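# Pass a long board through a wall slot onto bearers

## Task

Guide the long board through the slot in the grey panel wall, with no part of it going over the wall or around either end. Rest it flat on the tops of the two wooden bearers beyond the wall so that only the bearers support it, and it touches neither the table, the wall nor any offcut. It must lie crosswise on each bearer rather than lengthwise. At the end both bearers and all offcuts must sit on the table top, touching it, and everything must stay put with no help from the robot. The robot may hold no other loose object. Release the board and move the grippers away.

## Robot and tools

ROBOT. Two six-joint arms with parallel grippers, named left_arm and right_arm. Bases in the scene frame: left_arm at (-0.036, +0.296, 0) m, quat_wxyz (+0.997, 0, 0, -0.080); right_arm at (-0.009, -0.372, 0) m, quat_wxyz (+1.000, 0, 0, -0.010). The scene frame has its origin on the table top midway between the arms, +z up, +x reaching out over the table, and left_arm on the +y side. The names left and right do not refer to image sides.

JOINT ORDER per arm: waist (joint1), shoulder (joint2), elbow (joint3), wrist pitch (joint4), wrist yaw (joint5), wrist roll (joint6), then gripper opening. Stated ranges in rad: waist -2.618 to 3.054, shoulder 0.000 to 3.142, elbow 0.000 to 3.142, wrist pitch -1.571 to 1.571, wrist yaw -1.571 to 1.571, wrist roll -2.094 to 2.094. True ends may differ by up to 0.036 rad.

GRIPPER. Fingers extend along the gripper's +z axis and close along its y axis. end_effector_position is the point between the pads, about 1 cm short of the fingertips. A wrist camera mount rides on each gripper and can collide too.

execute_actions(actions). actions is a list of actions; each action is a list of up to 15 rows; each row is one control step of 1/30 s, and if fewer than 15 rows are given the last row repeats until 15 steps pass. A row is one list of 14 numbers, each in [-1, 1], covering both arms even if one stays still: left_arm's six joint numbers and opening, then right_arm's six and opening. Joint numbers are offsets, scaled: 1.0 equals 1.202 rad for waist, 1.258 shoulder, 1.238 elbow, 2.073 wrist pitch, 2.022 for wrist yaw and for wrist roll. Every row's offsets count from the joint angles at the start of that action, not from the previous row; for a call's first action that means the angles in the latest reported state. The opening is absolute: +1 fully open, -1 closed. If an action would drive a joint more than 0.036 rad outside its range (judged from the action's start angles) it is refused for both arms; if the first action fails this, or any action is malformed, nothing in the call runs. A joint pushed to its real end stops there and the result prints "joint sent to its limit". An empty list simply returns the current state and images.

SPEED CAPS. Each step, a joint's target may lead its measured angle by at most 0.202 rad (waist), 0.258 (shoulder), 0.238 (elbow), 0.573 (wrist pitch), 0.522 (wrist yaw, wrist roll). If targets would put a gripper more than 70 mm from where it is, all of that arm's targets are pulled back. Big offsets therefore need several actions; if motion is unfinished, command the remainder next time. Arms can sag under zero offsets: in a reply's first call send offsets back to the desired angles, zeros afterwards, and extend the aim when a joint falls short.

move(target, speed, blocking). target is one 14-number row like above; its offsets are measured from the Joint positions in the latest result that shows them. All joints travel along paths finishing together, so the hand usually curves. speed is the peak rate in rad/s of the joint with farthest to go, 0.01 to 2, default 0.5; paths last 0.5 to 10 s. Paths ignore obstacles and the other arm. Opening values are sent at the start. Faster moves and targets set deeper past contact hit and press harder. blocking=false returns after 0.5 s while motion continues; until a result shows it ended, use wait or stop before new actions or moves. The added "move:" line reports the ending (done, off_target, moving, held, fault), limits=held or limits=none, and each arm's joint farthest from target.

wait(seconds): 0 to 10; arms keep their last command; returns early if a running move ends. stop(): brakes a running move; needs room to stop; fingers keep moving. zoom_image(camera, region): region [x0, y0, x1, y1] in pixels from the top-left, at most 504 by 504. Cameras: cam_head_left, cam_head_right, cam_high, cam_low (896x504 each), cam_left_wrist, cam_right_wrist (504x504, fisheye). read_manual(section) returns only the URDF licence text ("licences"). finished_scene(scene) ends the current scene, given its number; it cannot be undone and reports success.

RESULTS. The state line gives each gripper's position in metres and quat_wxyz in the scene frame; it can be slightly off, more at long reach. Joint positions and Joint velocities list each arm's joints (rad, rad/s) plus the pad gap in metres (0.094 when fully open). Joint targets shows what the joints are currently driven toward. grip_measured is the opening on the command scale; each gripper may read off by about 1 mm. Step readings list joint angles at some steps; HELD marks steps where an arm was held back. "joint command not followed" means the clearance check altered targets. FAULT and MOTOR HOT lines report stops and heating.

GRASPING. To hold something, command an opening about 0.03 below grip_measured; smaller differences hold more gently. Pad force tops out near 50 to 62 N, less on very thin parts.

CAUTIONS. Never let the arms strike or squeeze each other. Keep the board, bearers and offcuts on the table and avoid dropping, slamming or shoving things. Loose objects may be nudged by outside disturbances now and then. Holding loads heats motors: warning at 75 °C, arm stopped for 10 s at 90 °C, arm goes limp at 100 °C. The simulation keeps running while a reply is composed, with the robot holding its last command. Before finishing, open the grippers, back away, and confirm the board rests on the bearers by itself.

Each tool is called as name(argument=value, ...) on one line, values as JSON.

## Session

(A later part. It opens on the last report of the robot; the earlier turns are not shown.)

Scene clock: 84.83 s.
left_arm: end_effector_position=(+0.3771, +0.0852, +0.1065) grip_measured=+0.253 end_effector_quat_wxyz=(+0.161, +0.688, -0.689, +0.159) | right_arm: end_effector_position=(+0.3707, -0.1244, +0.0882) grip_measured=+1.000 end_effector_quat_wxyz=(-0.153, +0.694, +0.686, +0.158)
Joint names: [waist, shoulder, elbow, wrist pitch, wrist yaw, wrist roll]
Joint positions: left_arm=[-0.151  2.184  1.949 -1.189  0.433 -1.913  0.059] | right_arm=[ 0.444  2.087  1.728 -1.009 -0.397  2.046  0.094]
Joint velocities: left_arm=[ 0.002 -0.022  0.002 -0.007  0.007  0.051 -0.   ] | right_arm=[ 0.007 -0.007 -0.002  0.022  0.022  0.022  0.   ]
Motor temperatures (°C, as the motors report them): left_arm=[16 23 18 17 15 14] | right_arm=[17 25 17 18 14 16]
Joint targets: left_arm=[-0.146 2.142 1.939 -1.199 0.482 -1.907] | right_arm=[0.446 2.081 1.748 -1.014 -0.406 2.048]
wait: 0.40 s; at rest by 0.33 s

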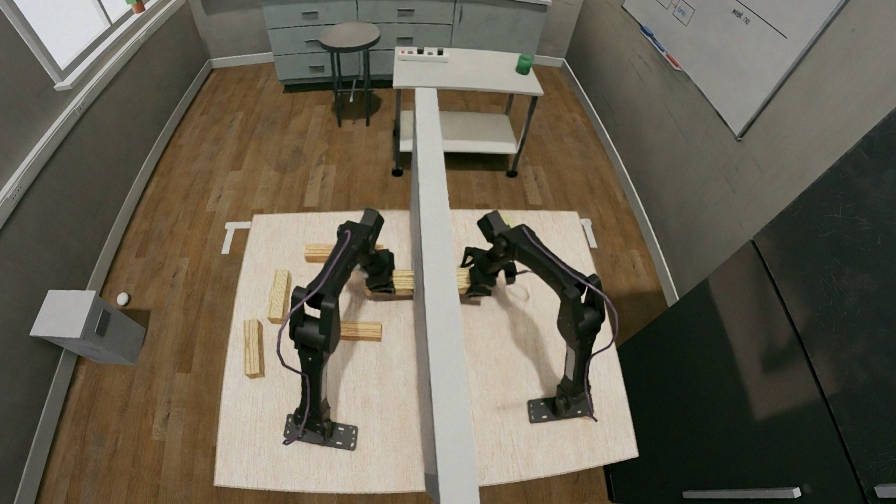

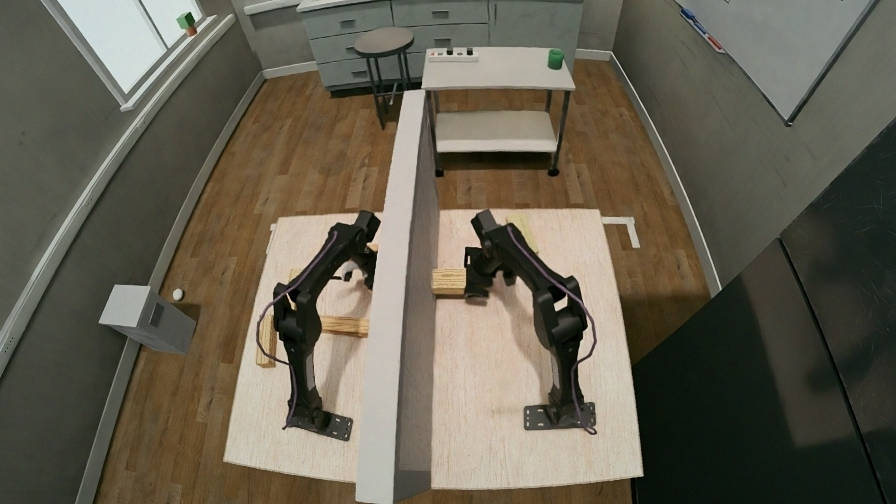

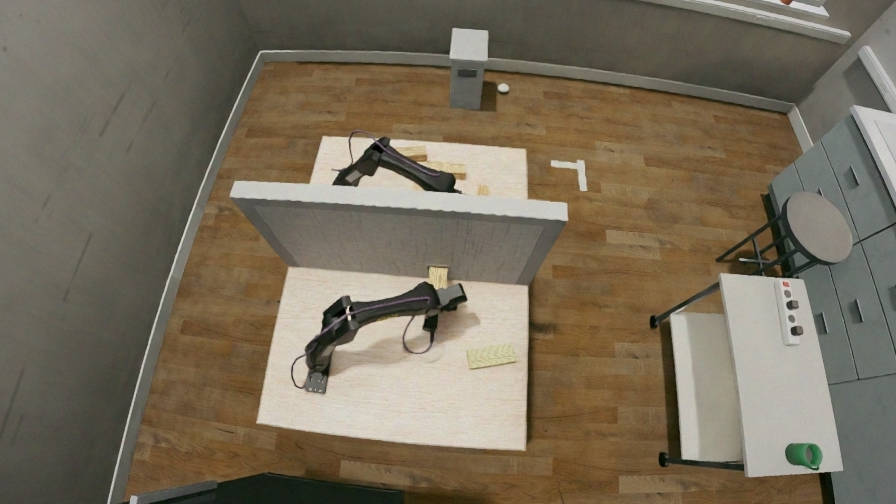

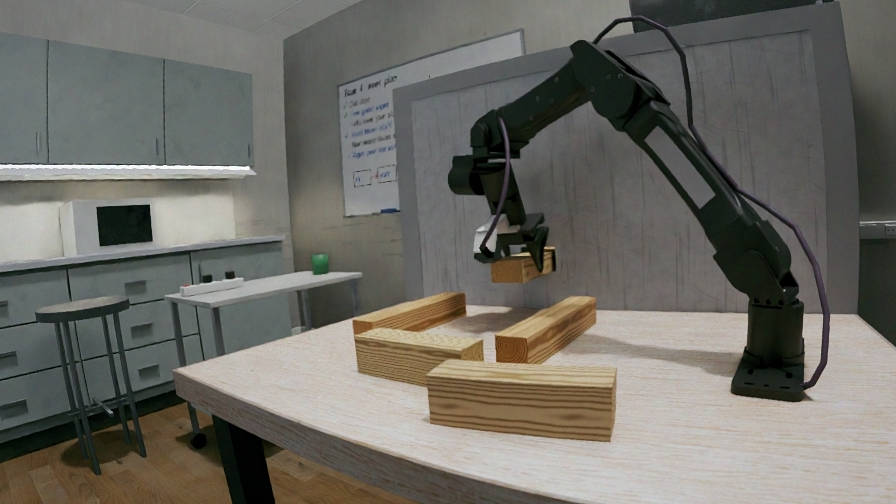

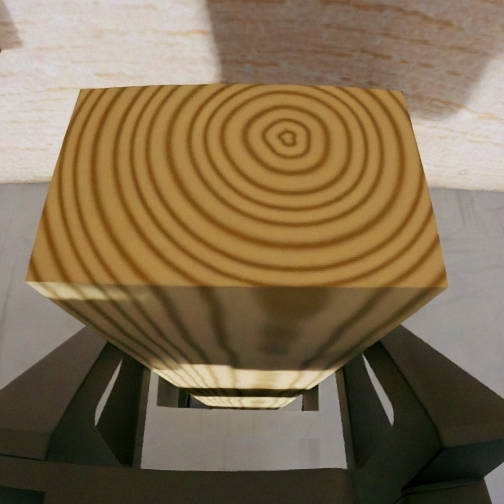

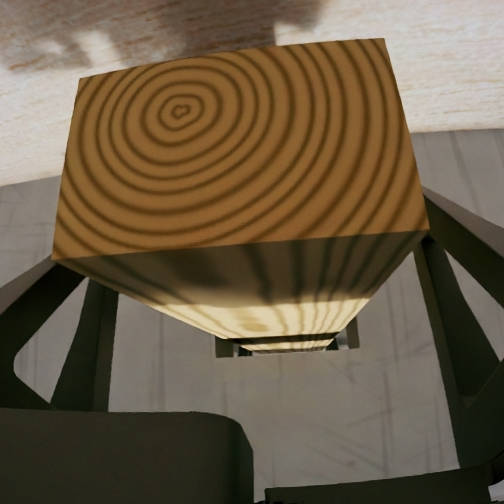

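execute_actions(actions=[[[0.0072,-0.0349,-0.0097,-0.0057,0.0245,0.0049,0.0,0.0017,-0.0048,0.0162,-0.0024,-0.0045,0.0010,1.0],[0.0102,-0.0365,-0.0112,-0.0065,0.0247,0.0068,0.0,0.0017,-0.0048,0.0162,-0.0024,-0.0045,0.0010,1.0],[0.0133,-0.0380,-0.0128,-0.0073,0.0249,0.0088,0.0,0.0017,-0.0048,0.0162,-0.0024,-0.0045,0.0010,1.0],[0.0163,-0.0395,-0.0144,-0.0082,0.0252,0.0107,0.0,0.0017,-0.0048,0.0162,-0.0024,-0.0045,0.0010,1.0],[0.0193,-0.0411,-0.0160,-0.0090,0.0254,0.0126,0.0,0.0017,-0.0048,0.0162,-0.0024,-0.0045,0.0010,1.0],[0.0224,-0.0426,-0.0176,-0.0098,0.0257,0.0146,0.0,0.0017,-0.0048,0.0162,-0.0024,-0.0045,0.0010,1.0],[0.0254,-0.0441,-0.0192,-0.0107,0.0259,0.0165,0.0,0.0017,-0.0048,0.0162,-0.0024,-0.0045,0.0010,1.0],[0.0284,-0.0457,-0.0207,-0.0115,0.0261,0.0184,0.0,0.0017,-0.0048,0.0162,-0.0024,-0.0045,0.0010,1.0],[0.0315,-0.0472,-0.0223,-0.0123,0.0264,0.0204,0.0,0.0017,-0.0048,0.0162,-0.0024,-0.0045,0.0010,1.0],[0.0345,-0.0488,-0.0239,-0.0132,0.0266,0.0223,0.0,0.0017,-0.0048,0.0162,-0.0024,-0.0045,0.0010,1.0],[0.0375,-0.0503,-0.0255,-0.0140,0.0268,0.0242,0.0,0.0017,-0.0048,0.0162,-0.0024,-0.0045,0.0010,1.0],[0.0406,-0.0518,-0.0271,-0.0148,0.0271,0.0262,0.0,0.0017,-0.0048,0.0162,-0.0024,-0.0045,0.0010,1.0],[0.0436,-0.0534,-0.0287,-0.0156,0.0273,0.0281,0.0,0.0017,-0.0048,0.0162,-0.0024,-0.0045,0.0010,1.0],[0.0466,-0.0549,-0.0302,-0.0165,0.0275,0.0300,0.0,0.0017,-0.0048,0.0162,-0.0024,-0.0045,0.0010,1.0],[0.0497,-0.0564,-0.0318,-0.0173,0.0278,0.0320,0.0,0.0017,-0.0048,0.0162,-0.0024,-0.0045,0.0010,1.0]],[[0.0165,-0.0375,-0.0119,-0.0093,0.0274,0.0115,0.0,0.0017,-0.0048,0.0162,-0.0024,-0.0045,0.0010,1.0],[0.0197,-0.0384,-0.0133,-0.0100,0.0276,0.0136,0.0,0.0017,-0.0048,0.0162,-0.0024,-0.0045,0.0010,1.0],[0.0229,-0.0393,-0.0147,-0.0106,0.0278,0.0157,0.0,0.0017,-0.0048,0.0162,-0.0024,-0.0045,0.0010,1.0],[0.0261,-0.0402,-0.0161,-0.0113,0.0280,0.0177,0.0,0.0017,-0.0048,0.0162,-0.0024,-0.0045,0.0010,1.0],[0.0293,-0.0411,-0.0174,-0.0119,0.0282,0.0198,0.0,0.0017,-0.0048,0.0162,-0.0024,-0.0045,0.0010,1.0],[0.0324,-0.0420,-0.0188,-0.0125,0.0284,0.0219,0.0,0.0017,-0.0048,0.0162,-0.0024,-0.0045,0.0010,1.0],[0.0356,-0.0429,-0.0202,-0.0132,0.0286,0.0240,0.0,0.0017,-0.0048,0.0162,-0.0024,-0.0045,0.0010,1.0],[0.0388,-0.0438,-0.0216,-0.0138,0.0288,0.0261,0.0,0.0017,-0.0048,0.0162,-0.0024,-0.0045,0.0010,1.0],[0.0420,-0.0447,-0.0230,-0.0145,0.0290,0.0282,0.0,0.0017,-0.0048,0.0162,-0.0024,-0.0045,0.0010,1.0],[0.0452,-0.0456,-0.0244,-0.0151,0.0293,0.0302,0.0,0.0017,-0.0048,0.0162,-0.0024,-0.0045,0.0010,1.0],[0.0484,-0.0465,-0.0258,-0.0158,0.0295,0.0323,0.0,0.0017,-0.0048,0.0162,-0.0024,-0.0045,0.0010,1.0],[0.0516,-0.0474,-0.0272,-0.0164,0.0297,0.0344,0.0,0.0017,-0.0048,0.0162,-0.0024,-0.0045,0.0010,1.0],[0.0548,-0.0483,-0.0286,-0.0170,0.0299,0.0365,0.0,0.0017,-0.0048,0.0162,-0.0024,-0.0045,0.0010,1.0],[0.0580,-0.0492,-0.0299,-0.0177,0.0301,0.0386,0.0,0.0017,-0.0048,0.0162,-0.0024,-0.0045,0.0010,1.0],[0.0611,-0.0501,-0.0313,-0.0183,0.0303,0.0407,0.0,0.0017,-0.0048,0.0162,-0.0024,-0.0045,0.0010,1.0]]])

wait(seconds=0.4)

Scene clock: 87.23 s.
left_arm: end_effector_position=(+0.3745, +0.1322, +0.1062) grip_measured=+0.253 end_effector_quat_wxyz=(+0.163, +0.693, -0.685, +0.152) | right_arm: end_effector_position=(+0.3706, -0.1243, +0.0882) grip_measured=+1.000 end_effector_quat_wxyz=(-0.153, +0.694, +0.686, +0.158)
Joint names: [waist, shoulder, elbow, wrist pitch, wrist yaw, wrist roll]
Joint positions: left_arm=[-0.047  2.146  1.892 -1.231  0.443 -1.809  0.059] | right_arm=[ 0.444  2.087  1.728 -1.009 -0.398  2.046  0.094]
Joint velocities: left_arm=[ 0.105 -0.027 -0.056 -0.051 -0.007  0.168  0.   ] | right_arm=[-0.002 -0.002  0.017 -0.037  0.022 -0.007  0.   ]
Motor temperatures (°C, as the motors report them): left_arm=[16 23 18 17 15 14] | right_arm=[17 25 17 18 14 16]
Joint targets: left_arm=[-0.031 2.100 1.881 -1.249 0.498 -1.787] | right_arm=[0.446 2.081 1.748 -1.014 -0.406 2.048]
Step readings (joint positions; steps 1 to 15: 1st action; 16 to 30: 2nd action):
0: left_arm=[-0.151 2.184 1.949 -1.189 0.433 -1.913] | right_arm=[0.444 2.087 1.728 -1.009 -0.397 2.046]
1: left_arm=[-0.151 2.184 1.949 -1.189 0.433 -1.913] | right_arm=[0.444 2.087 1.728 -1.009 -0.397 2.046]
2: left_arm=[-0.150 2.184 1.949 -1.189 0.433 -1.912] | right_arm=[0.444 2.087 1.728 -1.009 -0.397 2.046]
4: left_arm=[-0.149 2.184 1.949 -1.190 0.435 -1.907] | right_arm=[0.444 2.087 1.728 -1.009 -0.397 2.046]
8: left_arm=[-0.137 2.177 1.938 -1.195 0.437 -1.894] | right_arm=[0.444 2.087 1.728 -1.009 -0.397 2.046]
15: left_arm=[-0.105 2.163 1.920 -1.211 0.437 -1.870] | right_arm=[0.444 2.087 1.728 -1.009 -0.397 2.046]
16: left_arm=[-0.101 2.162 1.918 -1.213 0.437 -1.866] | right_arm=[0.444 2.087 1.728 -1.009 -0.397 2.046]
17: left_arm=[-0.097 2.160 1.915 -1.215 0.438 -1.862] | right_arm=[0.444 2.087 1.728 -1.009 -0.398 2.046]
19: left_arm=[-0.089 2.158 1.911 -1.218 0.439 -1.854] | right_arm=[0.444 2.087 1.728 -1.009 -0.398 2.046]
23: left_arm=[-0.074 2.154 1.905 -1.222 0.441 -1.838] | right_arm=[0.444 2.087 1.728 -1.009 -0.398 2.046]
30: Joint positions above

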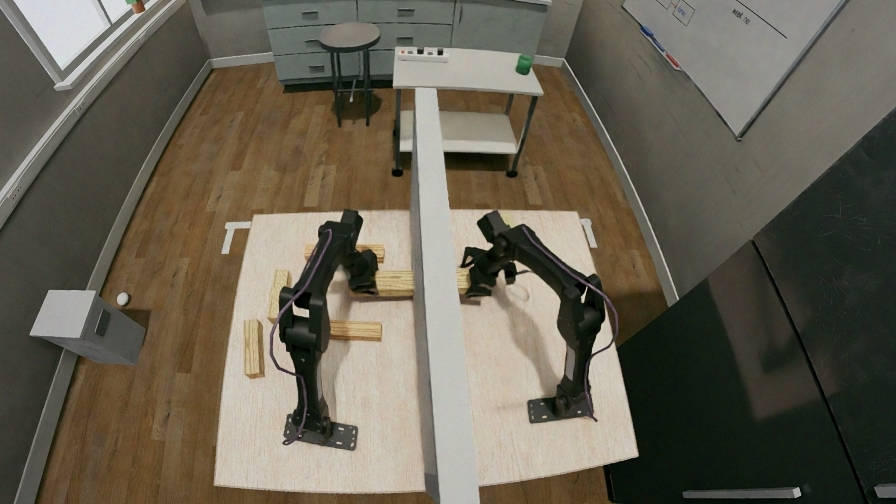

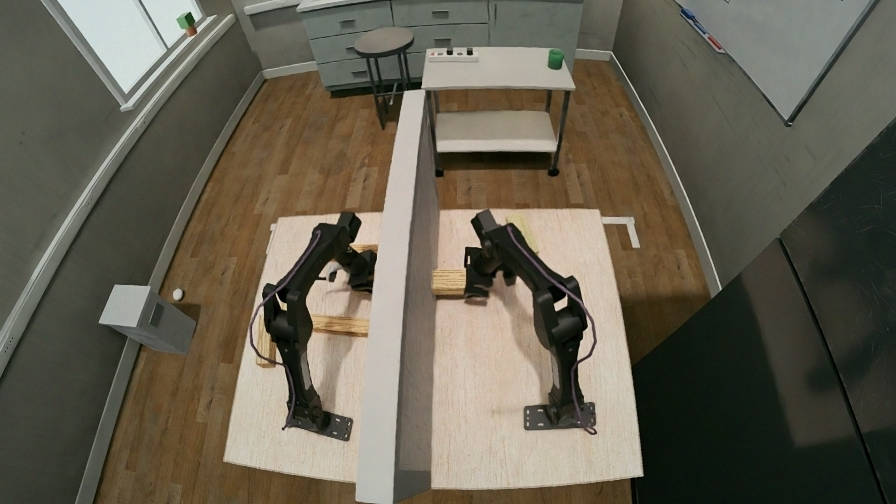

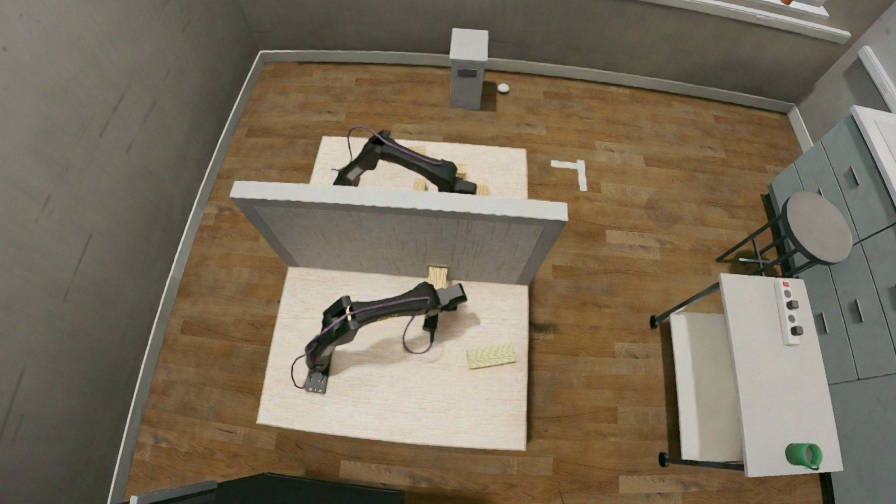

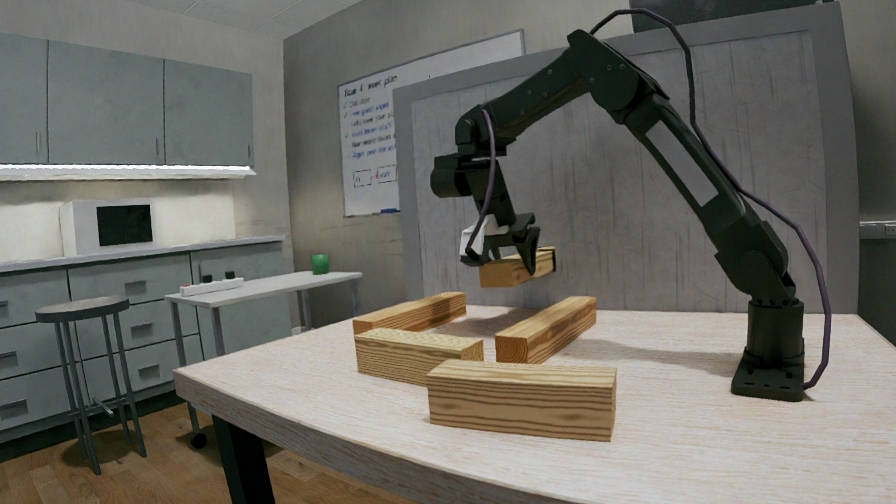

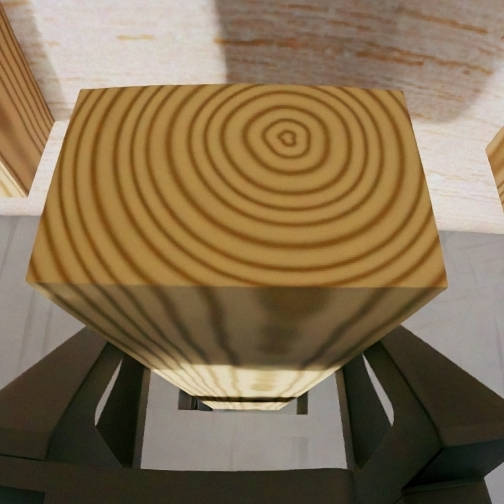

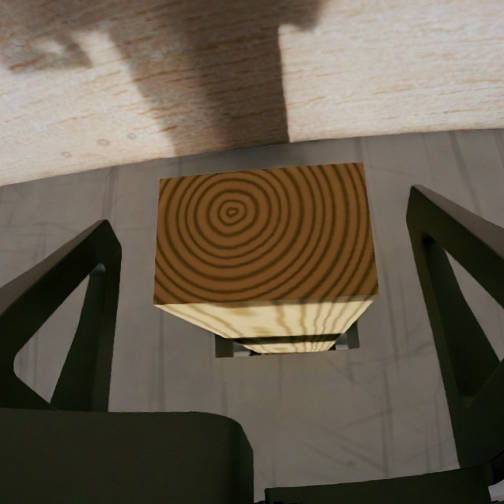

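Scene clock: 87.63 s.
left_arm: end_effector_position=(+0.3746, +0.1373, +0.1063) grip_measured=+0.253 end_effector_quat_wxyz=(+0.163, +0.692, -0.686, +0.152) | right_arm: end_effector_position=(+0.3706, -0.1243, +0.0882) grip_measured=+1.000 end_effector_quat_wxyz=(-0.153, +0.694, +0.686, +0.158)
Joint names: [waist, shoulder, elbow, wrist pitch, wrist yaw, wrist roll]
Joint positions: left_arm=[-0.036  2.144  1.89  -1.236  0.443 -1.794  0.059] | right_arm=[ 0.444  2.087  1.728 -1.009 -0.398  2.046  0.094]
Joint velocities: left_arm=[-0.017 -0.012  0.012  0.022 -0.081 -0.081  0.001] | right_arm=[ 0.012  0.002  0.012 -0.022 -0.007  0.007  0.   ]
Motor temperatures (°C, as the motors report them): left_arm=[16 23 18 17 15 14] | right_arm=[17 25 17 18 14 16]
Joint targets: left_arm=[-0.032 2.100 1.881 -1.249 0.498 -1.787] | right_arm=[0.446 2.081 1.748 -1.014 -0.406 2.048]
wait: 0.40 s; no rest

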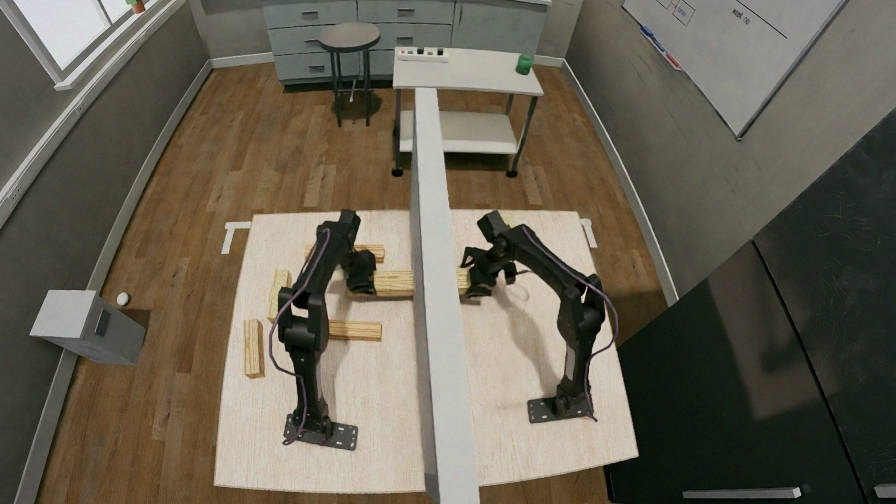

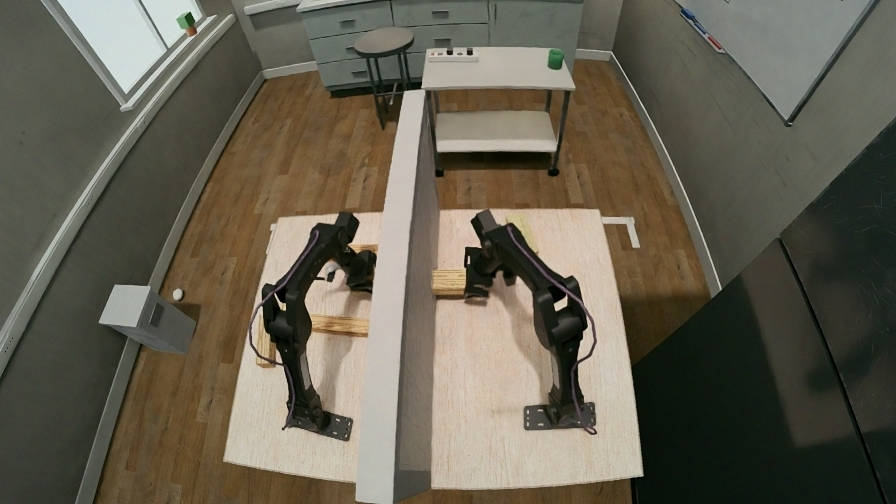

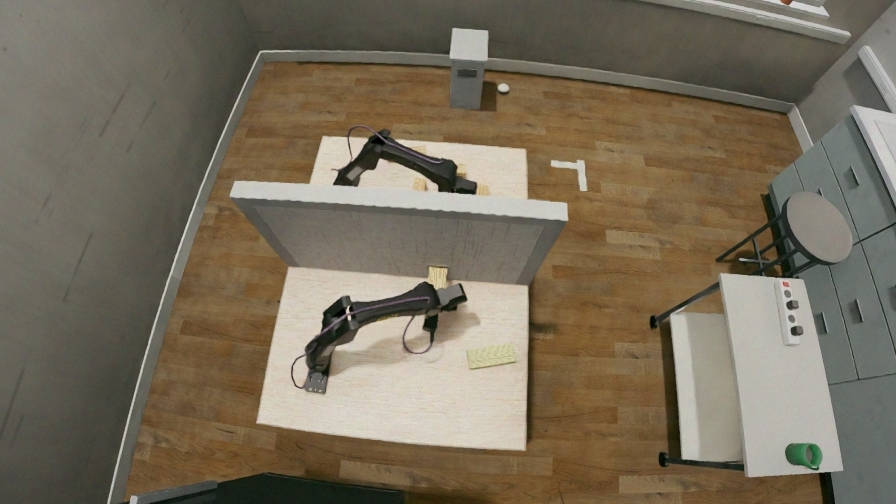

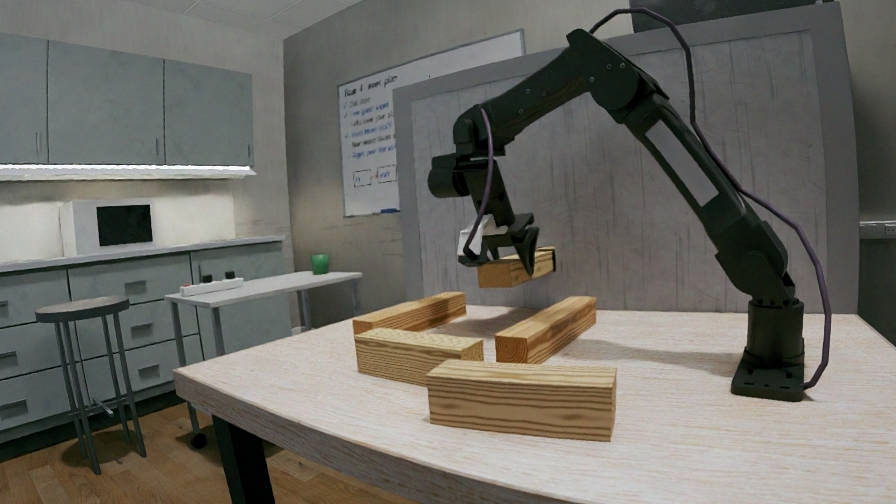

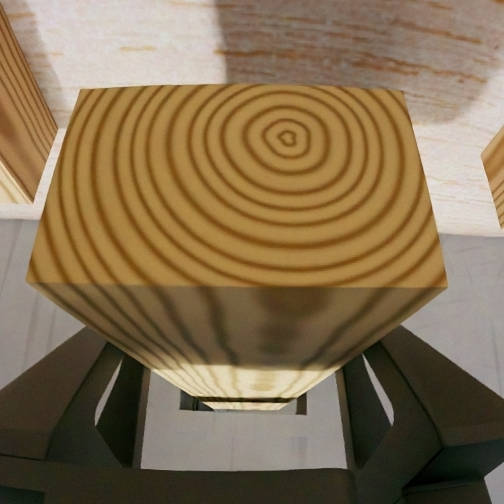

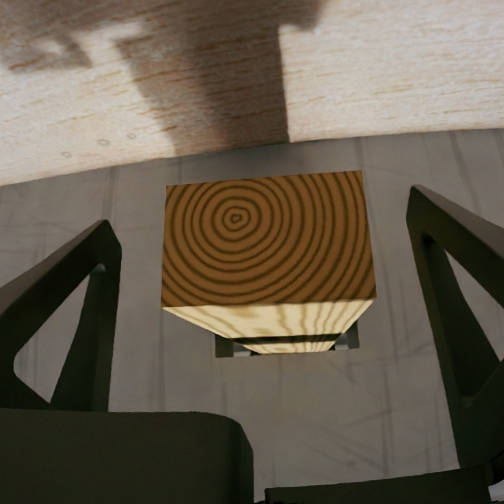

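zoom_image(camera="cam_right_wrist", region=[180, 280, 400, 380])

zoom_image(camera="cam_low", region=[440, 200, 620, 310])

Region (180, 280, 400, 380) of cam_right_wrist's 504x504 image, scaled by 2.291, with more detail than that image has; it fills the top 229 rows of this view, and the rest is white.

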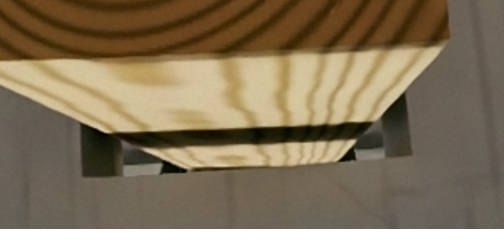

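Region (440, 200, 620, 310) of cam_low's 896x504 image, scaled by 2.800, with more detail than that image has.

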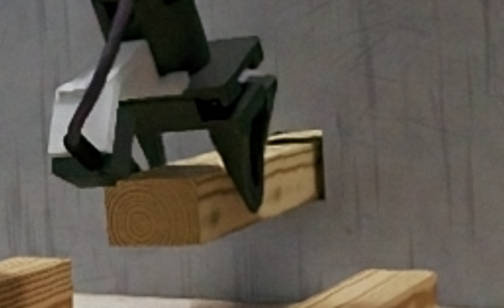

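execute_actions(actions=[[[0.0065,-0.0359,-0.0079,-0.0069,0.0274,0.0057,0.0,0.0017,-0.0048,0.0162,-0.0024,-0.0030,0.0010,1.0],[0.0097,-0.0368,-0.0085,-0.0076,0.0275,0.0079,0.0,0.0017,-0.0048,0.0162,-0.0024,-0.0030,0.0010,1.0],[0.0128,-0.0377,-0.0091,-0.0082,0.0277,0.0102,0.0,0.0017,-0.0048,0.0162,-0.0024,-0.0030,0.0010,1.0],[0.0160,-0.0386,-0.0097,-0.0088,0.0279,0.0124,0.0,0.0017,-0.0048,0.0162,-0.0024,-0.0030,0.0010,1.0],[0.0192,-0.0395,-0.0103,-0.0095,0.0281,0.0146,0.0,0.0017,-0.0048,0.0162,-0.0024,-0.0030,0.0010,1.0],[0.0223,-0.0404,-0.0109,-0.0101,0.0282,0.0169,0.0,0.0017,-0.0048,0.0162,-0.0024,-0.0030,0.0010,1.0],[0.0255,-0.0413,-0.0115,-0.0108,0.0284,0.0191,0.0,0.0017,-0.0048,0.0162,-0.0024,-0.0030,0.0010,1.0],[0.0287,-0.0422,-0.0121,-0.0114,0.0286,0.0213,0.0,0.0017,-0.0048,0.0162,-0.0024,-0.0030,0.0010,1.0],[0.0318,-0.0431,-0.0128,-0.0120,0.0287,0.0235,0.0,0.0017,-0.0048,0.0162,-0.0024,-0.0030,0.0010,1.0],[0.0350,-0.0440,-0.0134,-0.0127,0.0289,0.0258,0.0,0.0017,-0.0048,0.0162,-0.0024,-0.0030,0.0010,1.0],[0.0382,-0.0449,-0.0140,-0.0133,0.0291,0.0280,0.0,0.0017,-0.0048,0.0162,-0.0024,-0.0030,0.0010,1.0],[0.0413,-0.0458,-0.0146,-0.0140,0.0293,0.0302,0.0,0.0017,-0.0048,0.0162,-0.0024,-0.0030,0.0010,1.0],[0.0445,-0.0467,-0.0152,-0.0146,0.0294,0.0325,0.0,0.0017,-0.0048,0.0162,-0.0024,-0.0030,0.0010,1.0],[0.0477,-0.0476,-0.0158,-0.0152,0.0296,0.0347,0.0,0.0017,-0.0048,0.0162,-0.0024,-0.0030,0.0010,1.0],[0.0508,-0.0485,-0.0164,-0.0159,0.0298,0.0369,0.0,0.0017,-0.0048,0.0162,-0.0024,-0.0030,0.0010,1.0]],[[0.0150,-0.0375,-0.0083,-0.0101,0.0278,0.0136,0.0,0.0017,-0.0048,0.0162,-0.0024,-0.0030,0.0010,1.0],[0.0183,-0.0377,-0.0086,-0.0111,0.0279,0.0157,0.0,0.0017,-0.0048,0.0162,-0.0024,-0.0030,0.0010,1.0],[0.0216,-0.0379,-0.0088,-0.0121,0.0280,0.0179,0.0,0.0017,-0.0048,0.0162,-0.0024,-0.0030,0.0010,1.0],[0.0249,-0.0380,-0.0090,-0.0131,0.0281,0.0201,0.0,0.0017,-0.0048,0.0162,-0.0024,-0.0030,0.0010,1.0],[0.0283,-0.0382,-0.0093,-0.0141,0.0282,0.0223,0.0,0.0017,-0.0048,0.0162,-0.0024,-0.0030,0.0010,1.0],[0.0316,-0.0384,-0.0095,-0.0150,0.0283,0.0245,0.0,0.0017,-0.0048,0.0162,-0.0024,-0.0030,0.0010,1.0],[0.0349,-0.0386,-0.0098,-0.0160,0.0284,0.0267,0.0,0.0017,-0.0048,0.0162,-0.0024,-0.0030,0.0010,1.0],[0.0382,-0.0387,-0.0100,-0.0170,0.0285,0.0289,0.0,0.0017,-0.0048,0.0162,-0.0024,-0.0030,0.0010,1.0],[0.0415,-0.0389,-0.0103,-0.0180,0.0287,0.0311,0.0,0.0017,-0.0048,0.0162,-0.0024,-0.0030,0.0010,1.0],[0.0449,-0.0391,-0.0105,-0.0190,0.0288,0.0333,0.0,0.0017,-0.0048,0.0162,-0.0024,-0.0030,0.0010,1.0],[0.0482,-0.0392,-0.0107,-0.0199,0.0289,0.0354,0.0,0.0017,-0.0048,0.0162,-0.0024,-0.0030,0.0010,1.0],[0.0515,-0.0394,-0.0110,-0.0209,0.0290,0.0376,0.0,0.0017,-0.0048,0.0162,-0.0024,-0.0030,0.0010,1.0],[0.0548,-0.0396,-0.0112,-0.0219,0.0291,0.0398,0.0,0.0017,-0.0048,0.0162,-0.0024,-0.0030,0.0010,1.0],[0.0582,-0.0397,-0.0115,-0.0229,0.0292,0.0420,0.0,0.0017,-0.0048,0.0162,-0.0024,-0.0030,0.0010,1.0],[0.0615,-0.0399,-0.0117,-0.0238,0.0293,0.0442,0.0,0.0017,-0.0048,0.0162,-0.0024,-0.0030,0.0010,1.0]],[[0.0167,-0.0342,-0.0046,-0.0131,0.0277,0.0136,0.0,0.0017,-0.0048,0.0162,-0.0024,-0.0030,0.0010,1.0],[0.0200,-0.0326,-0.0019,-0.0142,0.0278,0.0158,0.0,0.0017,-0.0048,0.0162,-0.0024,-0.0030,0.0010,1.0],[0.0234,-0.0310,0.0008,-0.0153,0.0278,0.0180,0.0,0.0017,-0.0048,0.0162,-0.0024,-0.0030,0.0010,1.0],[0.0267,-0.0294,0.0035,-0.0163,0.0279,0.0202,0.0,0.0017,-0.0048,0.0162,-0.0024,-0.0030,0.0010,1.0],[0.0301,-0.0278,0.0062,-0.0174,0.0279,0.0224,0.0,0.0017,-0.0048,0.0162,-0.0024,-0.0030,0.0010,1.0],[0.0334,-0.0262,0.0089,-0.0185,0.0280,0.0246,0.0,0.0017,-0.0048,0.0162,-0.0024,-0.0030,0.0010,1.0],[0.0368,-0.0246,0.0116,-0.0195,0.0280,0.0269,0.0,0.0017,-0.0048,0.0162,-0.0024,-0.0030,0.0010,1.0],[0.0401,-0.0231,0.0143,-0.0206,0.0281,0.0291,0.0,0.0017,-0.0048,0.0162,-0.0024,-0.0030,0.0010,1.0],[0.0435,-0.0215,0.0170,-0.0217,0.0281,0.0313,0.0,0.0017,-0.0048,0.0162,-0.0024,-0.0030,0.0010,1.0],[0.0468,-0.0199,0.0197,-0.0227,0.0282,0.0335,0.0,0.0017,-0.0048,0.0162,-0.0024,-0.0030,0.0010,1.0],[0.0502,-0.0183,0.0224,-0.0238,0.0282,0.0357,0.0,0.0017,-0.0048,0.0162,-0.0024,-0.0030,0.0010,1.0],[0.0535,-0.0167,0.0250,-0.0249,0.0283,0.0379,0.0,0.0017,-0.0048,0.0162,-0.0024,-0.0030,0.0010,1.0],[0.0569,-0.0151,0.0277,-0.0259,0.0283,0.0401,0.0,0.0017,-0.0048,0.0162,-0.0024,-0.0030,0.0010,1.0],[0.0602,-0.0135,0.0304,-0.0270,0.0284,0.0423,0.0,0.0017,-0.0048,0.0162,-0.0024,-0.0030,0.0010,1.0],[0.0636,-0.0119,0.0331,-0.0281,0.0284,0.0446,0.0,0.0017,-0.0048,0.0162,-0.0024,-0.0030,0.0010,1.0]]])

wait(seconds=0.4)

Scene clock: 91.43 s.
left_arm: end_effector_position=(+0.3745, +0.2089, +0.1060) grip_measured=+0.253 end_effector_quat_wxyz=(+0.160, +0.695, -0.685, +0.151) | right_arm: end_effector_position=(+0.3706, -0.1243, +0.0882) grip_measured=+1.000 end_effector_quat_wxyz=(-0.153, +0.694, +0.686, +0.158)
Joint names: [waist, shoulder, elbow, wrist pitch, wrist yaw, wrist roll]
Joint positions: left_arm=[ 0.132  2.131  1.871 -1.308  0.443 -1.614  0.059] | right_arm=[ 0.444  2.087  1.728 -1.009 -0.398  2.046  0.094]
Joint velocities: left_arm=[ 0.115  0.012  0.007 -0.051 -0.051  0.125 -0.001] | right_arm=[ 0.002  0.017 -0.007 -0.007 -0.007 -0.022  0.   ]
Motor temperatures (°C, as the motors report them): left_arm=[16 24 17 17 15 14] | right_arm=[17 25 17 18 14 16]
Joint targets: left_arm=[0.147 2.116 1.912 -1.337 0.500 -1.589] | right_arm=[0.446 2.081 1.748 -1.014 -0.404 2.048]
Step readings (joint positions; steps 1 to 15: 1st action; 16 to 30: 2nd action; 31 to 45: 3rd action):
0: left_arm=[-0.036 2.144 1.890 -1.236 0.443 -1.794] | right_arm=[0.444 2.087 1.728 -1.009 -0.398 2.046]
1: left_arm=[-0.036 2.144 1.890 -1.236 0.443 -1.793] | right_arm=[0.444 2.087 1.728 -1.009 -0.398 2.046]
2: left_arm=[-0.036 2.144 1.890 -1.237 0.443 -1.792] | right_arm=[0.444 2.087 1.728 -1.009 -0.398 2.046]
4: left_arm=[-0.034 2.144 1.890 -1.238 0.443 -1.787] | right_arm=[0.444 2.087 1.728 -1.009 -0.398 2.046]
8: left_arm=[-0.022 2.144 1.890 -1.243 0.443 -1.772] | right_arm=[0.444 2.087 1.728 -1.009 -0.398 2.046]
15: left_arm=[0.012 2.135 1.878 -1.252 0.443 -1.744] | right_arm=[0.444 2.087 1.728 -1.009 -0.398 2.046]
16: left_arm=[0.016 2.133 1.876 -1.255 0.443 -1.740] | right_arm=[0.444 2.087 1.728 -1.009 -0.398 2.046]
17: left_arm=[0.020 2.132 1.876 -1.257 0.443 -1.735] | right_arm=[0.444 2.087 1.728 -1.009 -0.398 2.046]
19: left_arm=[0.028 2.131 1.875 -1.261 0.443 -1.727] | right_arm=[0.444 2.087 1.728 -1.009 -0.398 2.046]
23: left_arm=[0.043 2.131 1.873 -1.266 0.443 -1.710] | right_arm=[0.444 2.087 1.728 -1.009 -0.398 2.046]
30: left_arm=[0.071 2.131 1.871 -1.279 0.443 -1.679] | right_arm=[0.444 2.087 1.728 -1.009 -0.398 2.046]
31: left_arm=[0.075 2.131 1.871 -1.280 0.443 -1.675] | right_arm=[0.444 2.087 1.728 -1.009 -0.398 2.046]
32: left_arm=[0.079 2.131 1.871 -1.283 0.443 -1.670] | right_arm=[0.444 2.087 1.728 -1.009 -0.398 2.046]
34: left_arm=[0.088 2.131 1.871 -1.287 0.443 -1.662] | right_arm=[0.444 2.087 1.728 -1.009 -0.398 2.046]
38: left_arm=[0.104 2.131 1.871 -1.295 0.443 -1.645] | right_arm=[0.444 2.087 1.728 -1.009 -0.398 2.046]
45: Joint positions above

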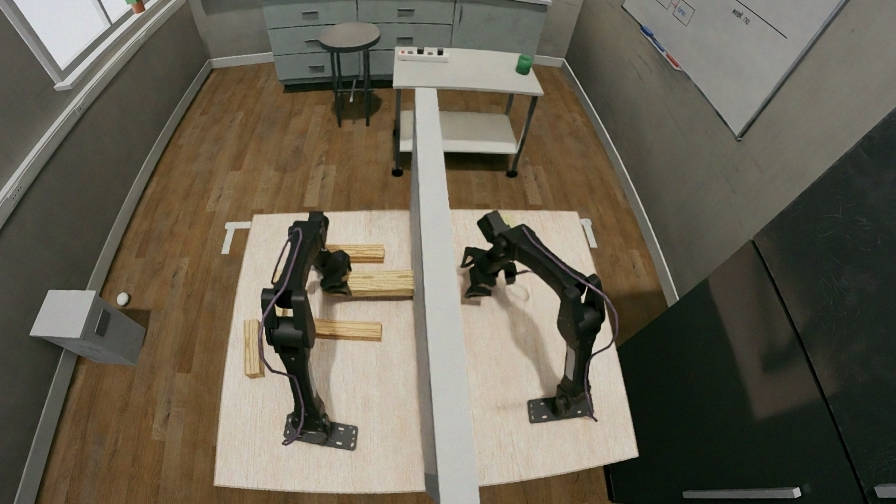

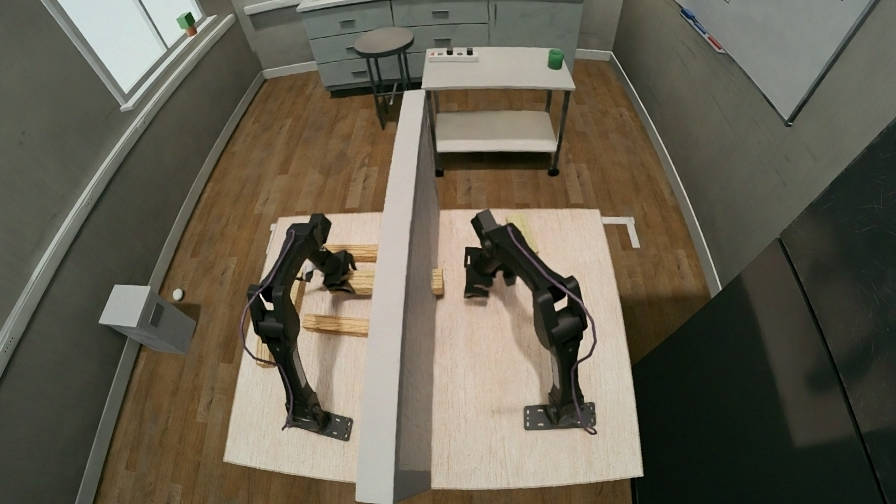

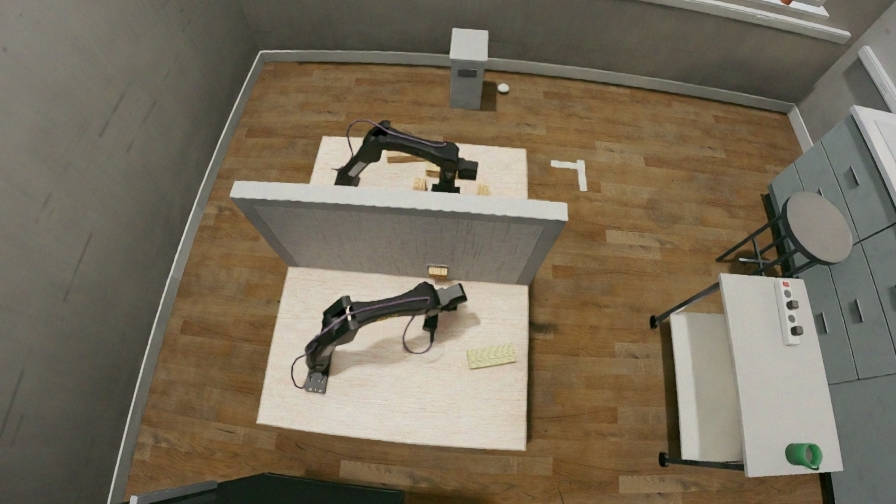

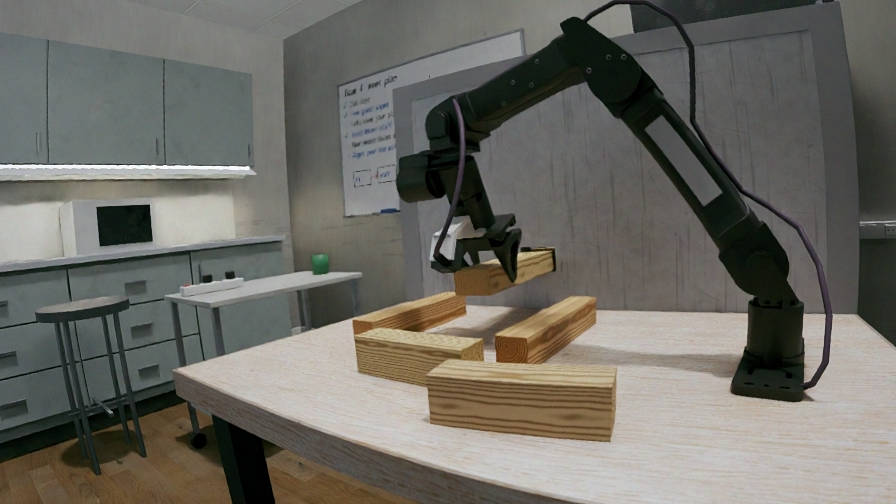

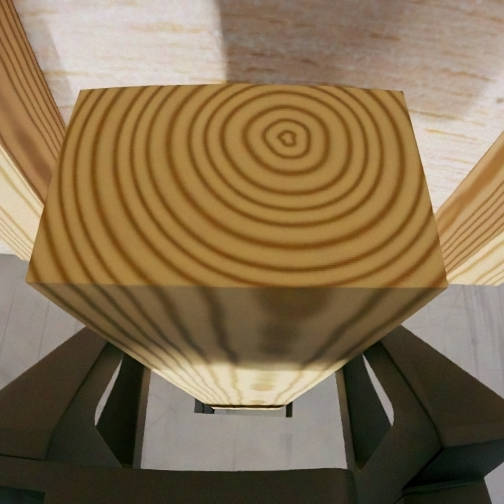

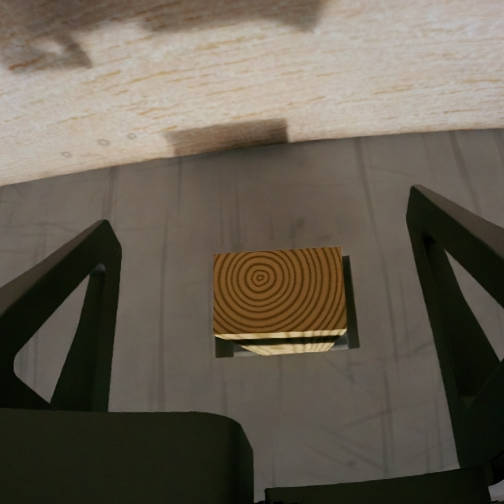

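Scene clock: 91.83 s.
left_arm: end_effector_position=(+0.3738, +0.2136, +0.1060) grip_measured=+0.253 end_effector_quat_wxyz=(+0.160, +0.693, -0.687, +0.150) | right_arm: end_effector_position=(+0.3706, -0.1243, +0.0882) grip_measured=+1.000 end_effector_quat_wxyz=(-0.153, +0.694, +0.686, +0.158)
Joint names: [waist, shoulder, elbow, wrist pitch, wrist yaw, wrist roll]
Joint positions: left_arm=[ 0.144  2.131  1.871 -1.316  0.443 -1.596  0.059] | right_arm=[ 0.444  2.087  1.728 -1.009 -0.398  2.046  0.094]
Joint velocities: left_arm=[-0.037  0.007 -0.007 -0.11   0.081 -0.007  0.   ] | right_arm=[-0.012  0.002 -0.012  0.022  0.022 -0.037  0.   ]
Motor temperatures (°C, as the motors report them): left_arm=[16 24 17 17 15 14] | right_arm=[17 25 17 18 14 16]
Joint targets: left_arm=[0.147 2.116 1.912 -1.337 0.500 -1.589] | right_arm=[0.446 2.081 1.748 -1.014 -0.404 2.048]
wait: 0.40 s; no rest

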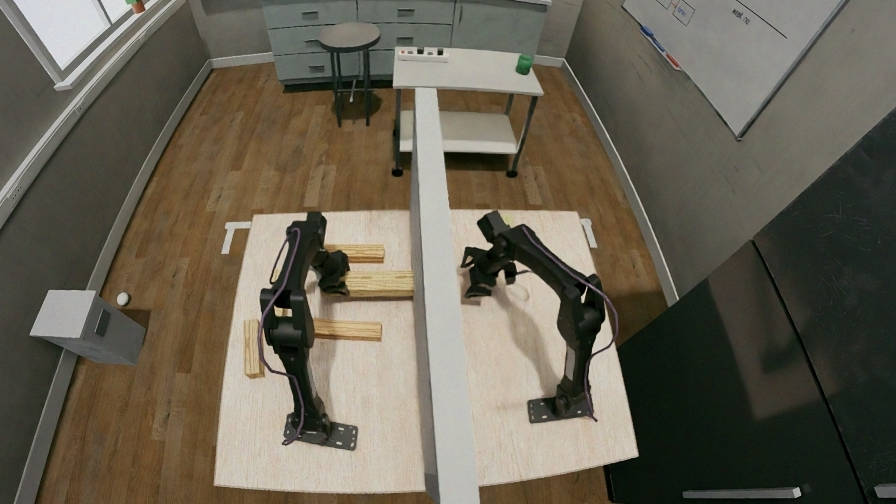

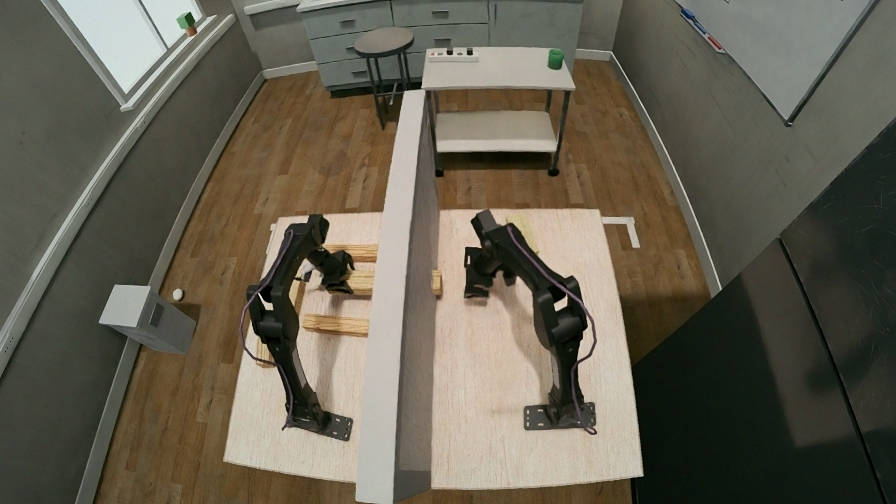

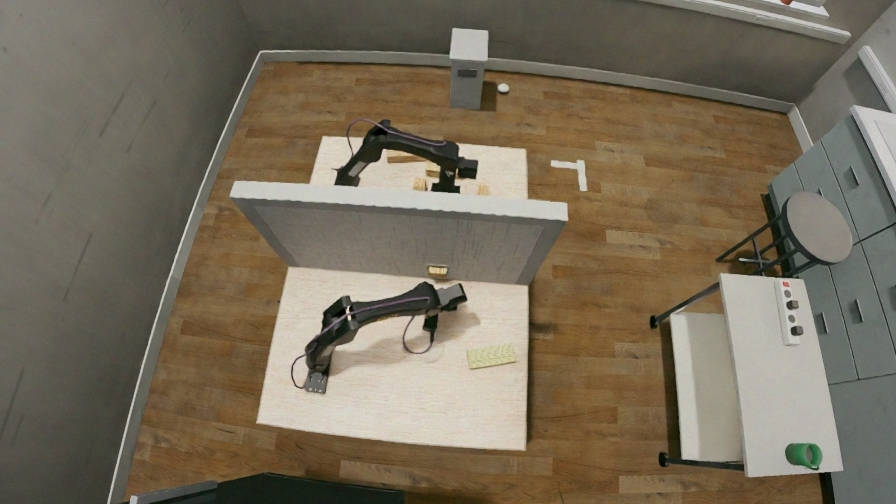

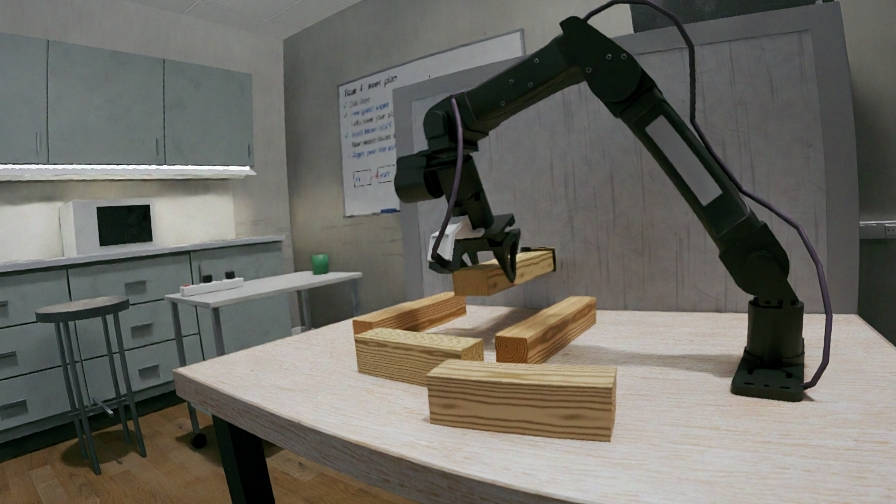

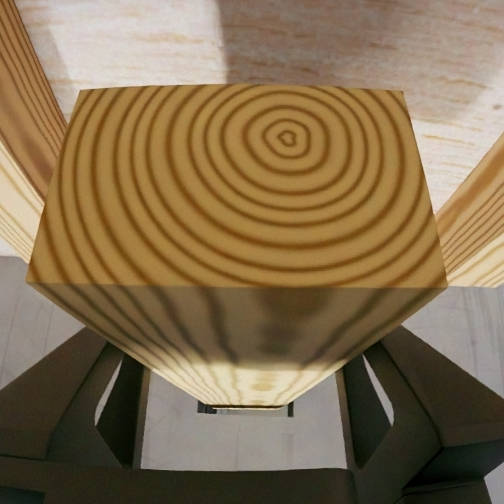

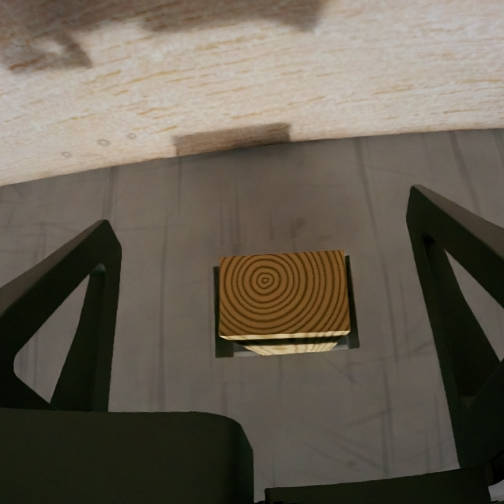

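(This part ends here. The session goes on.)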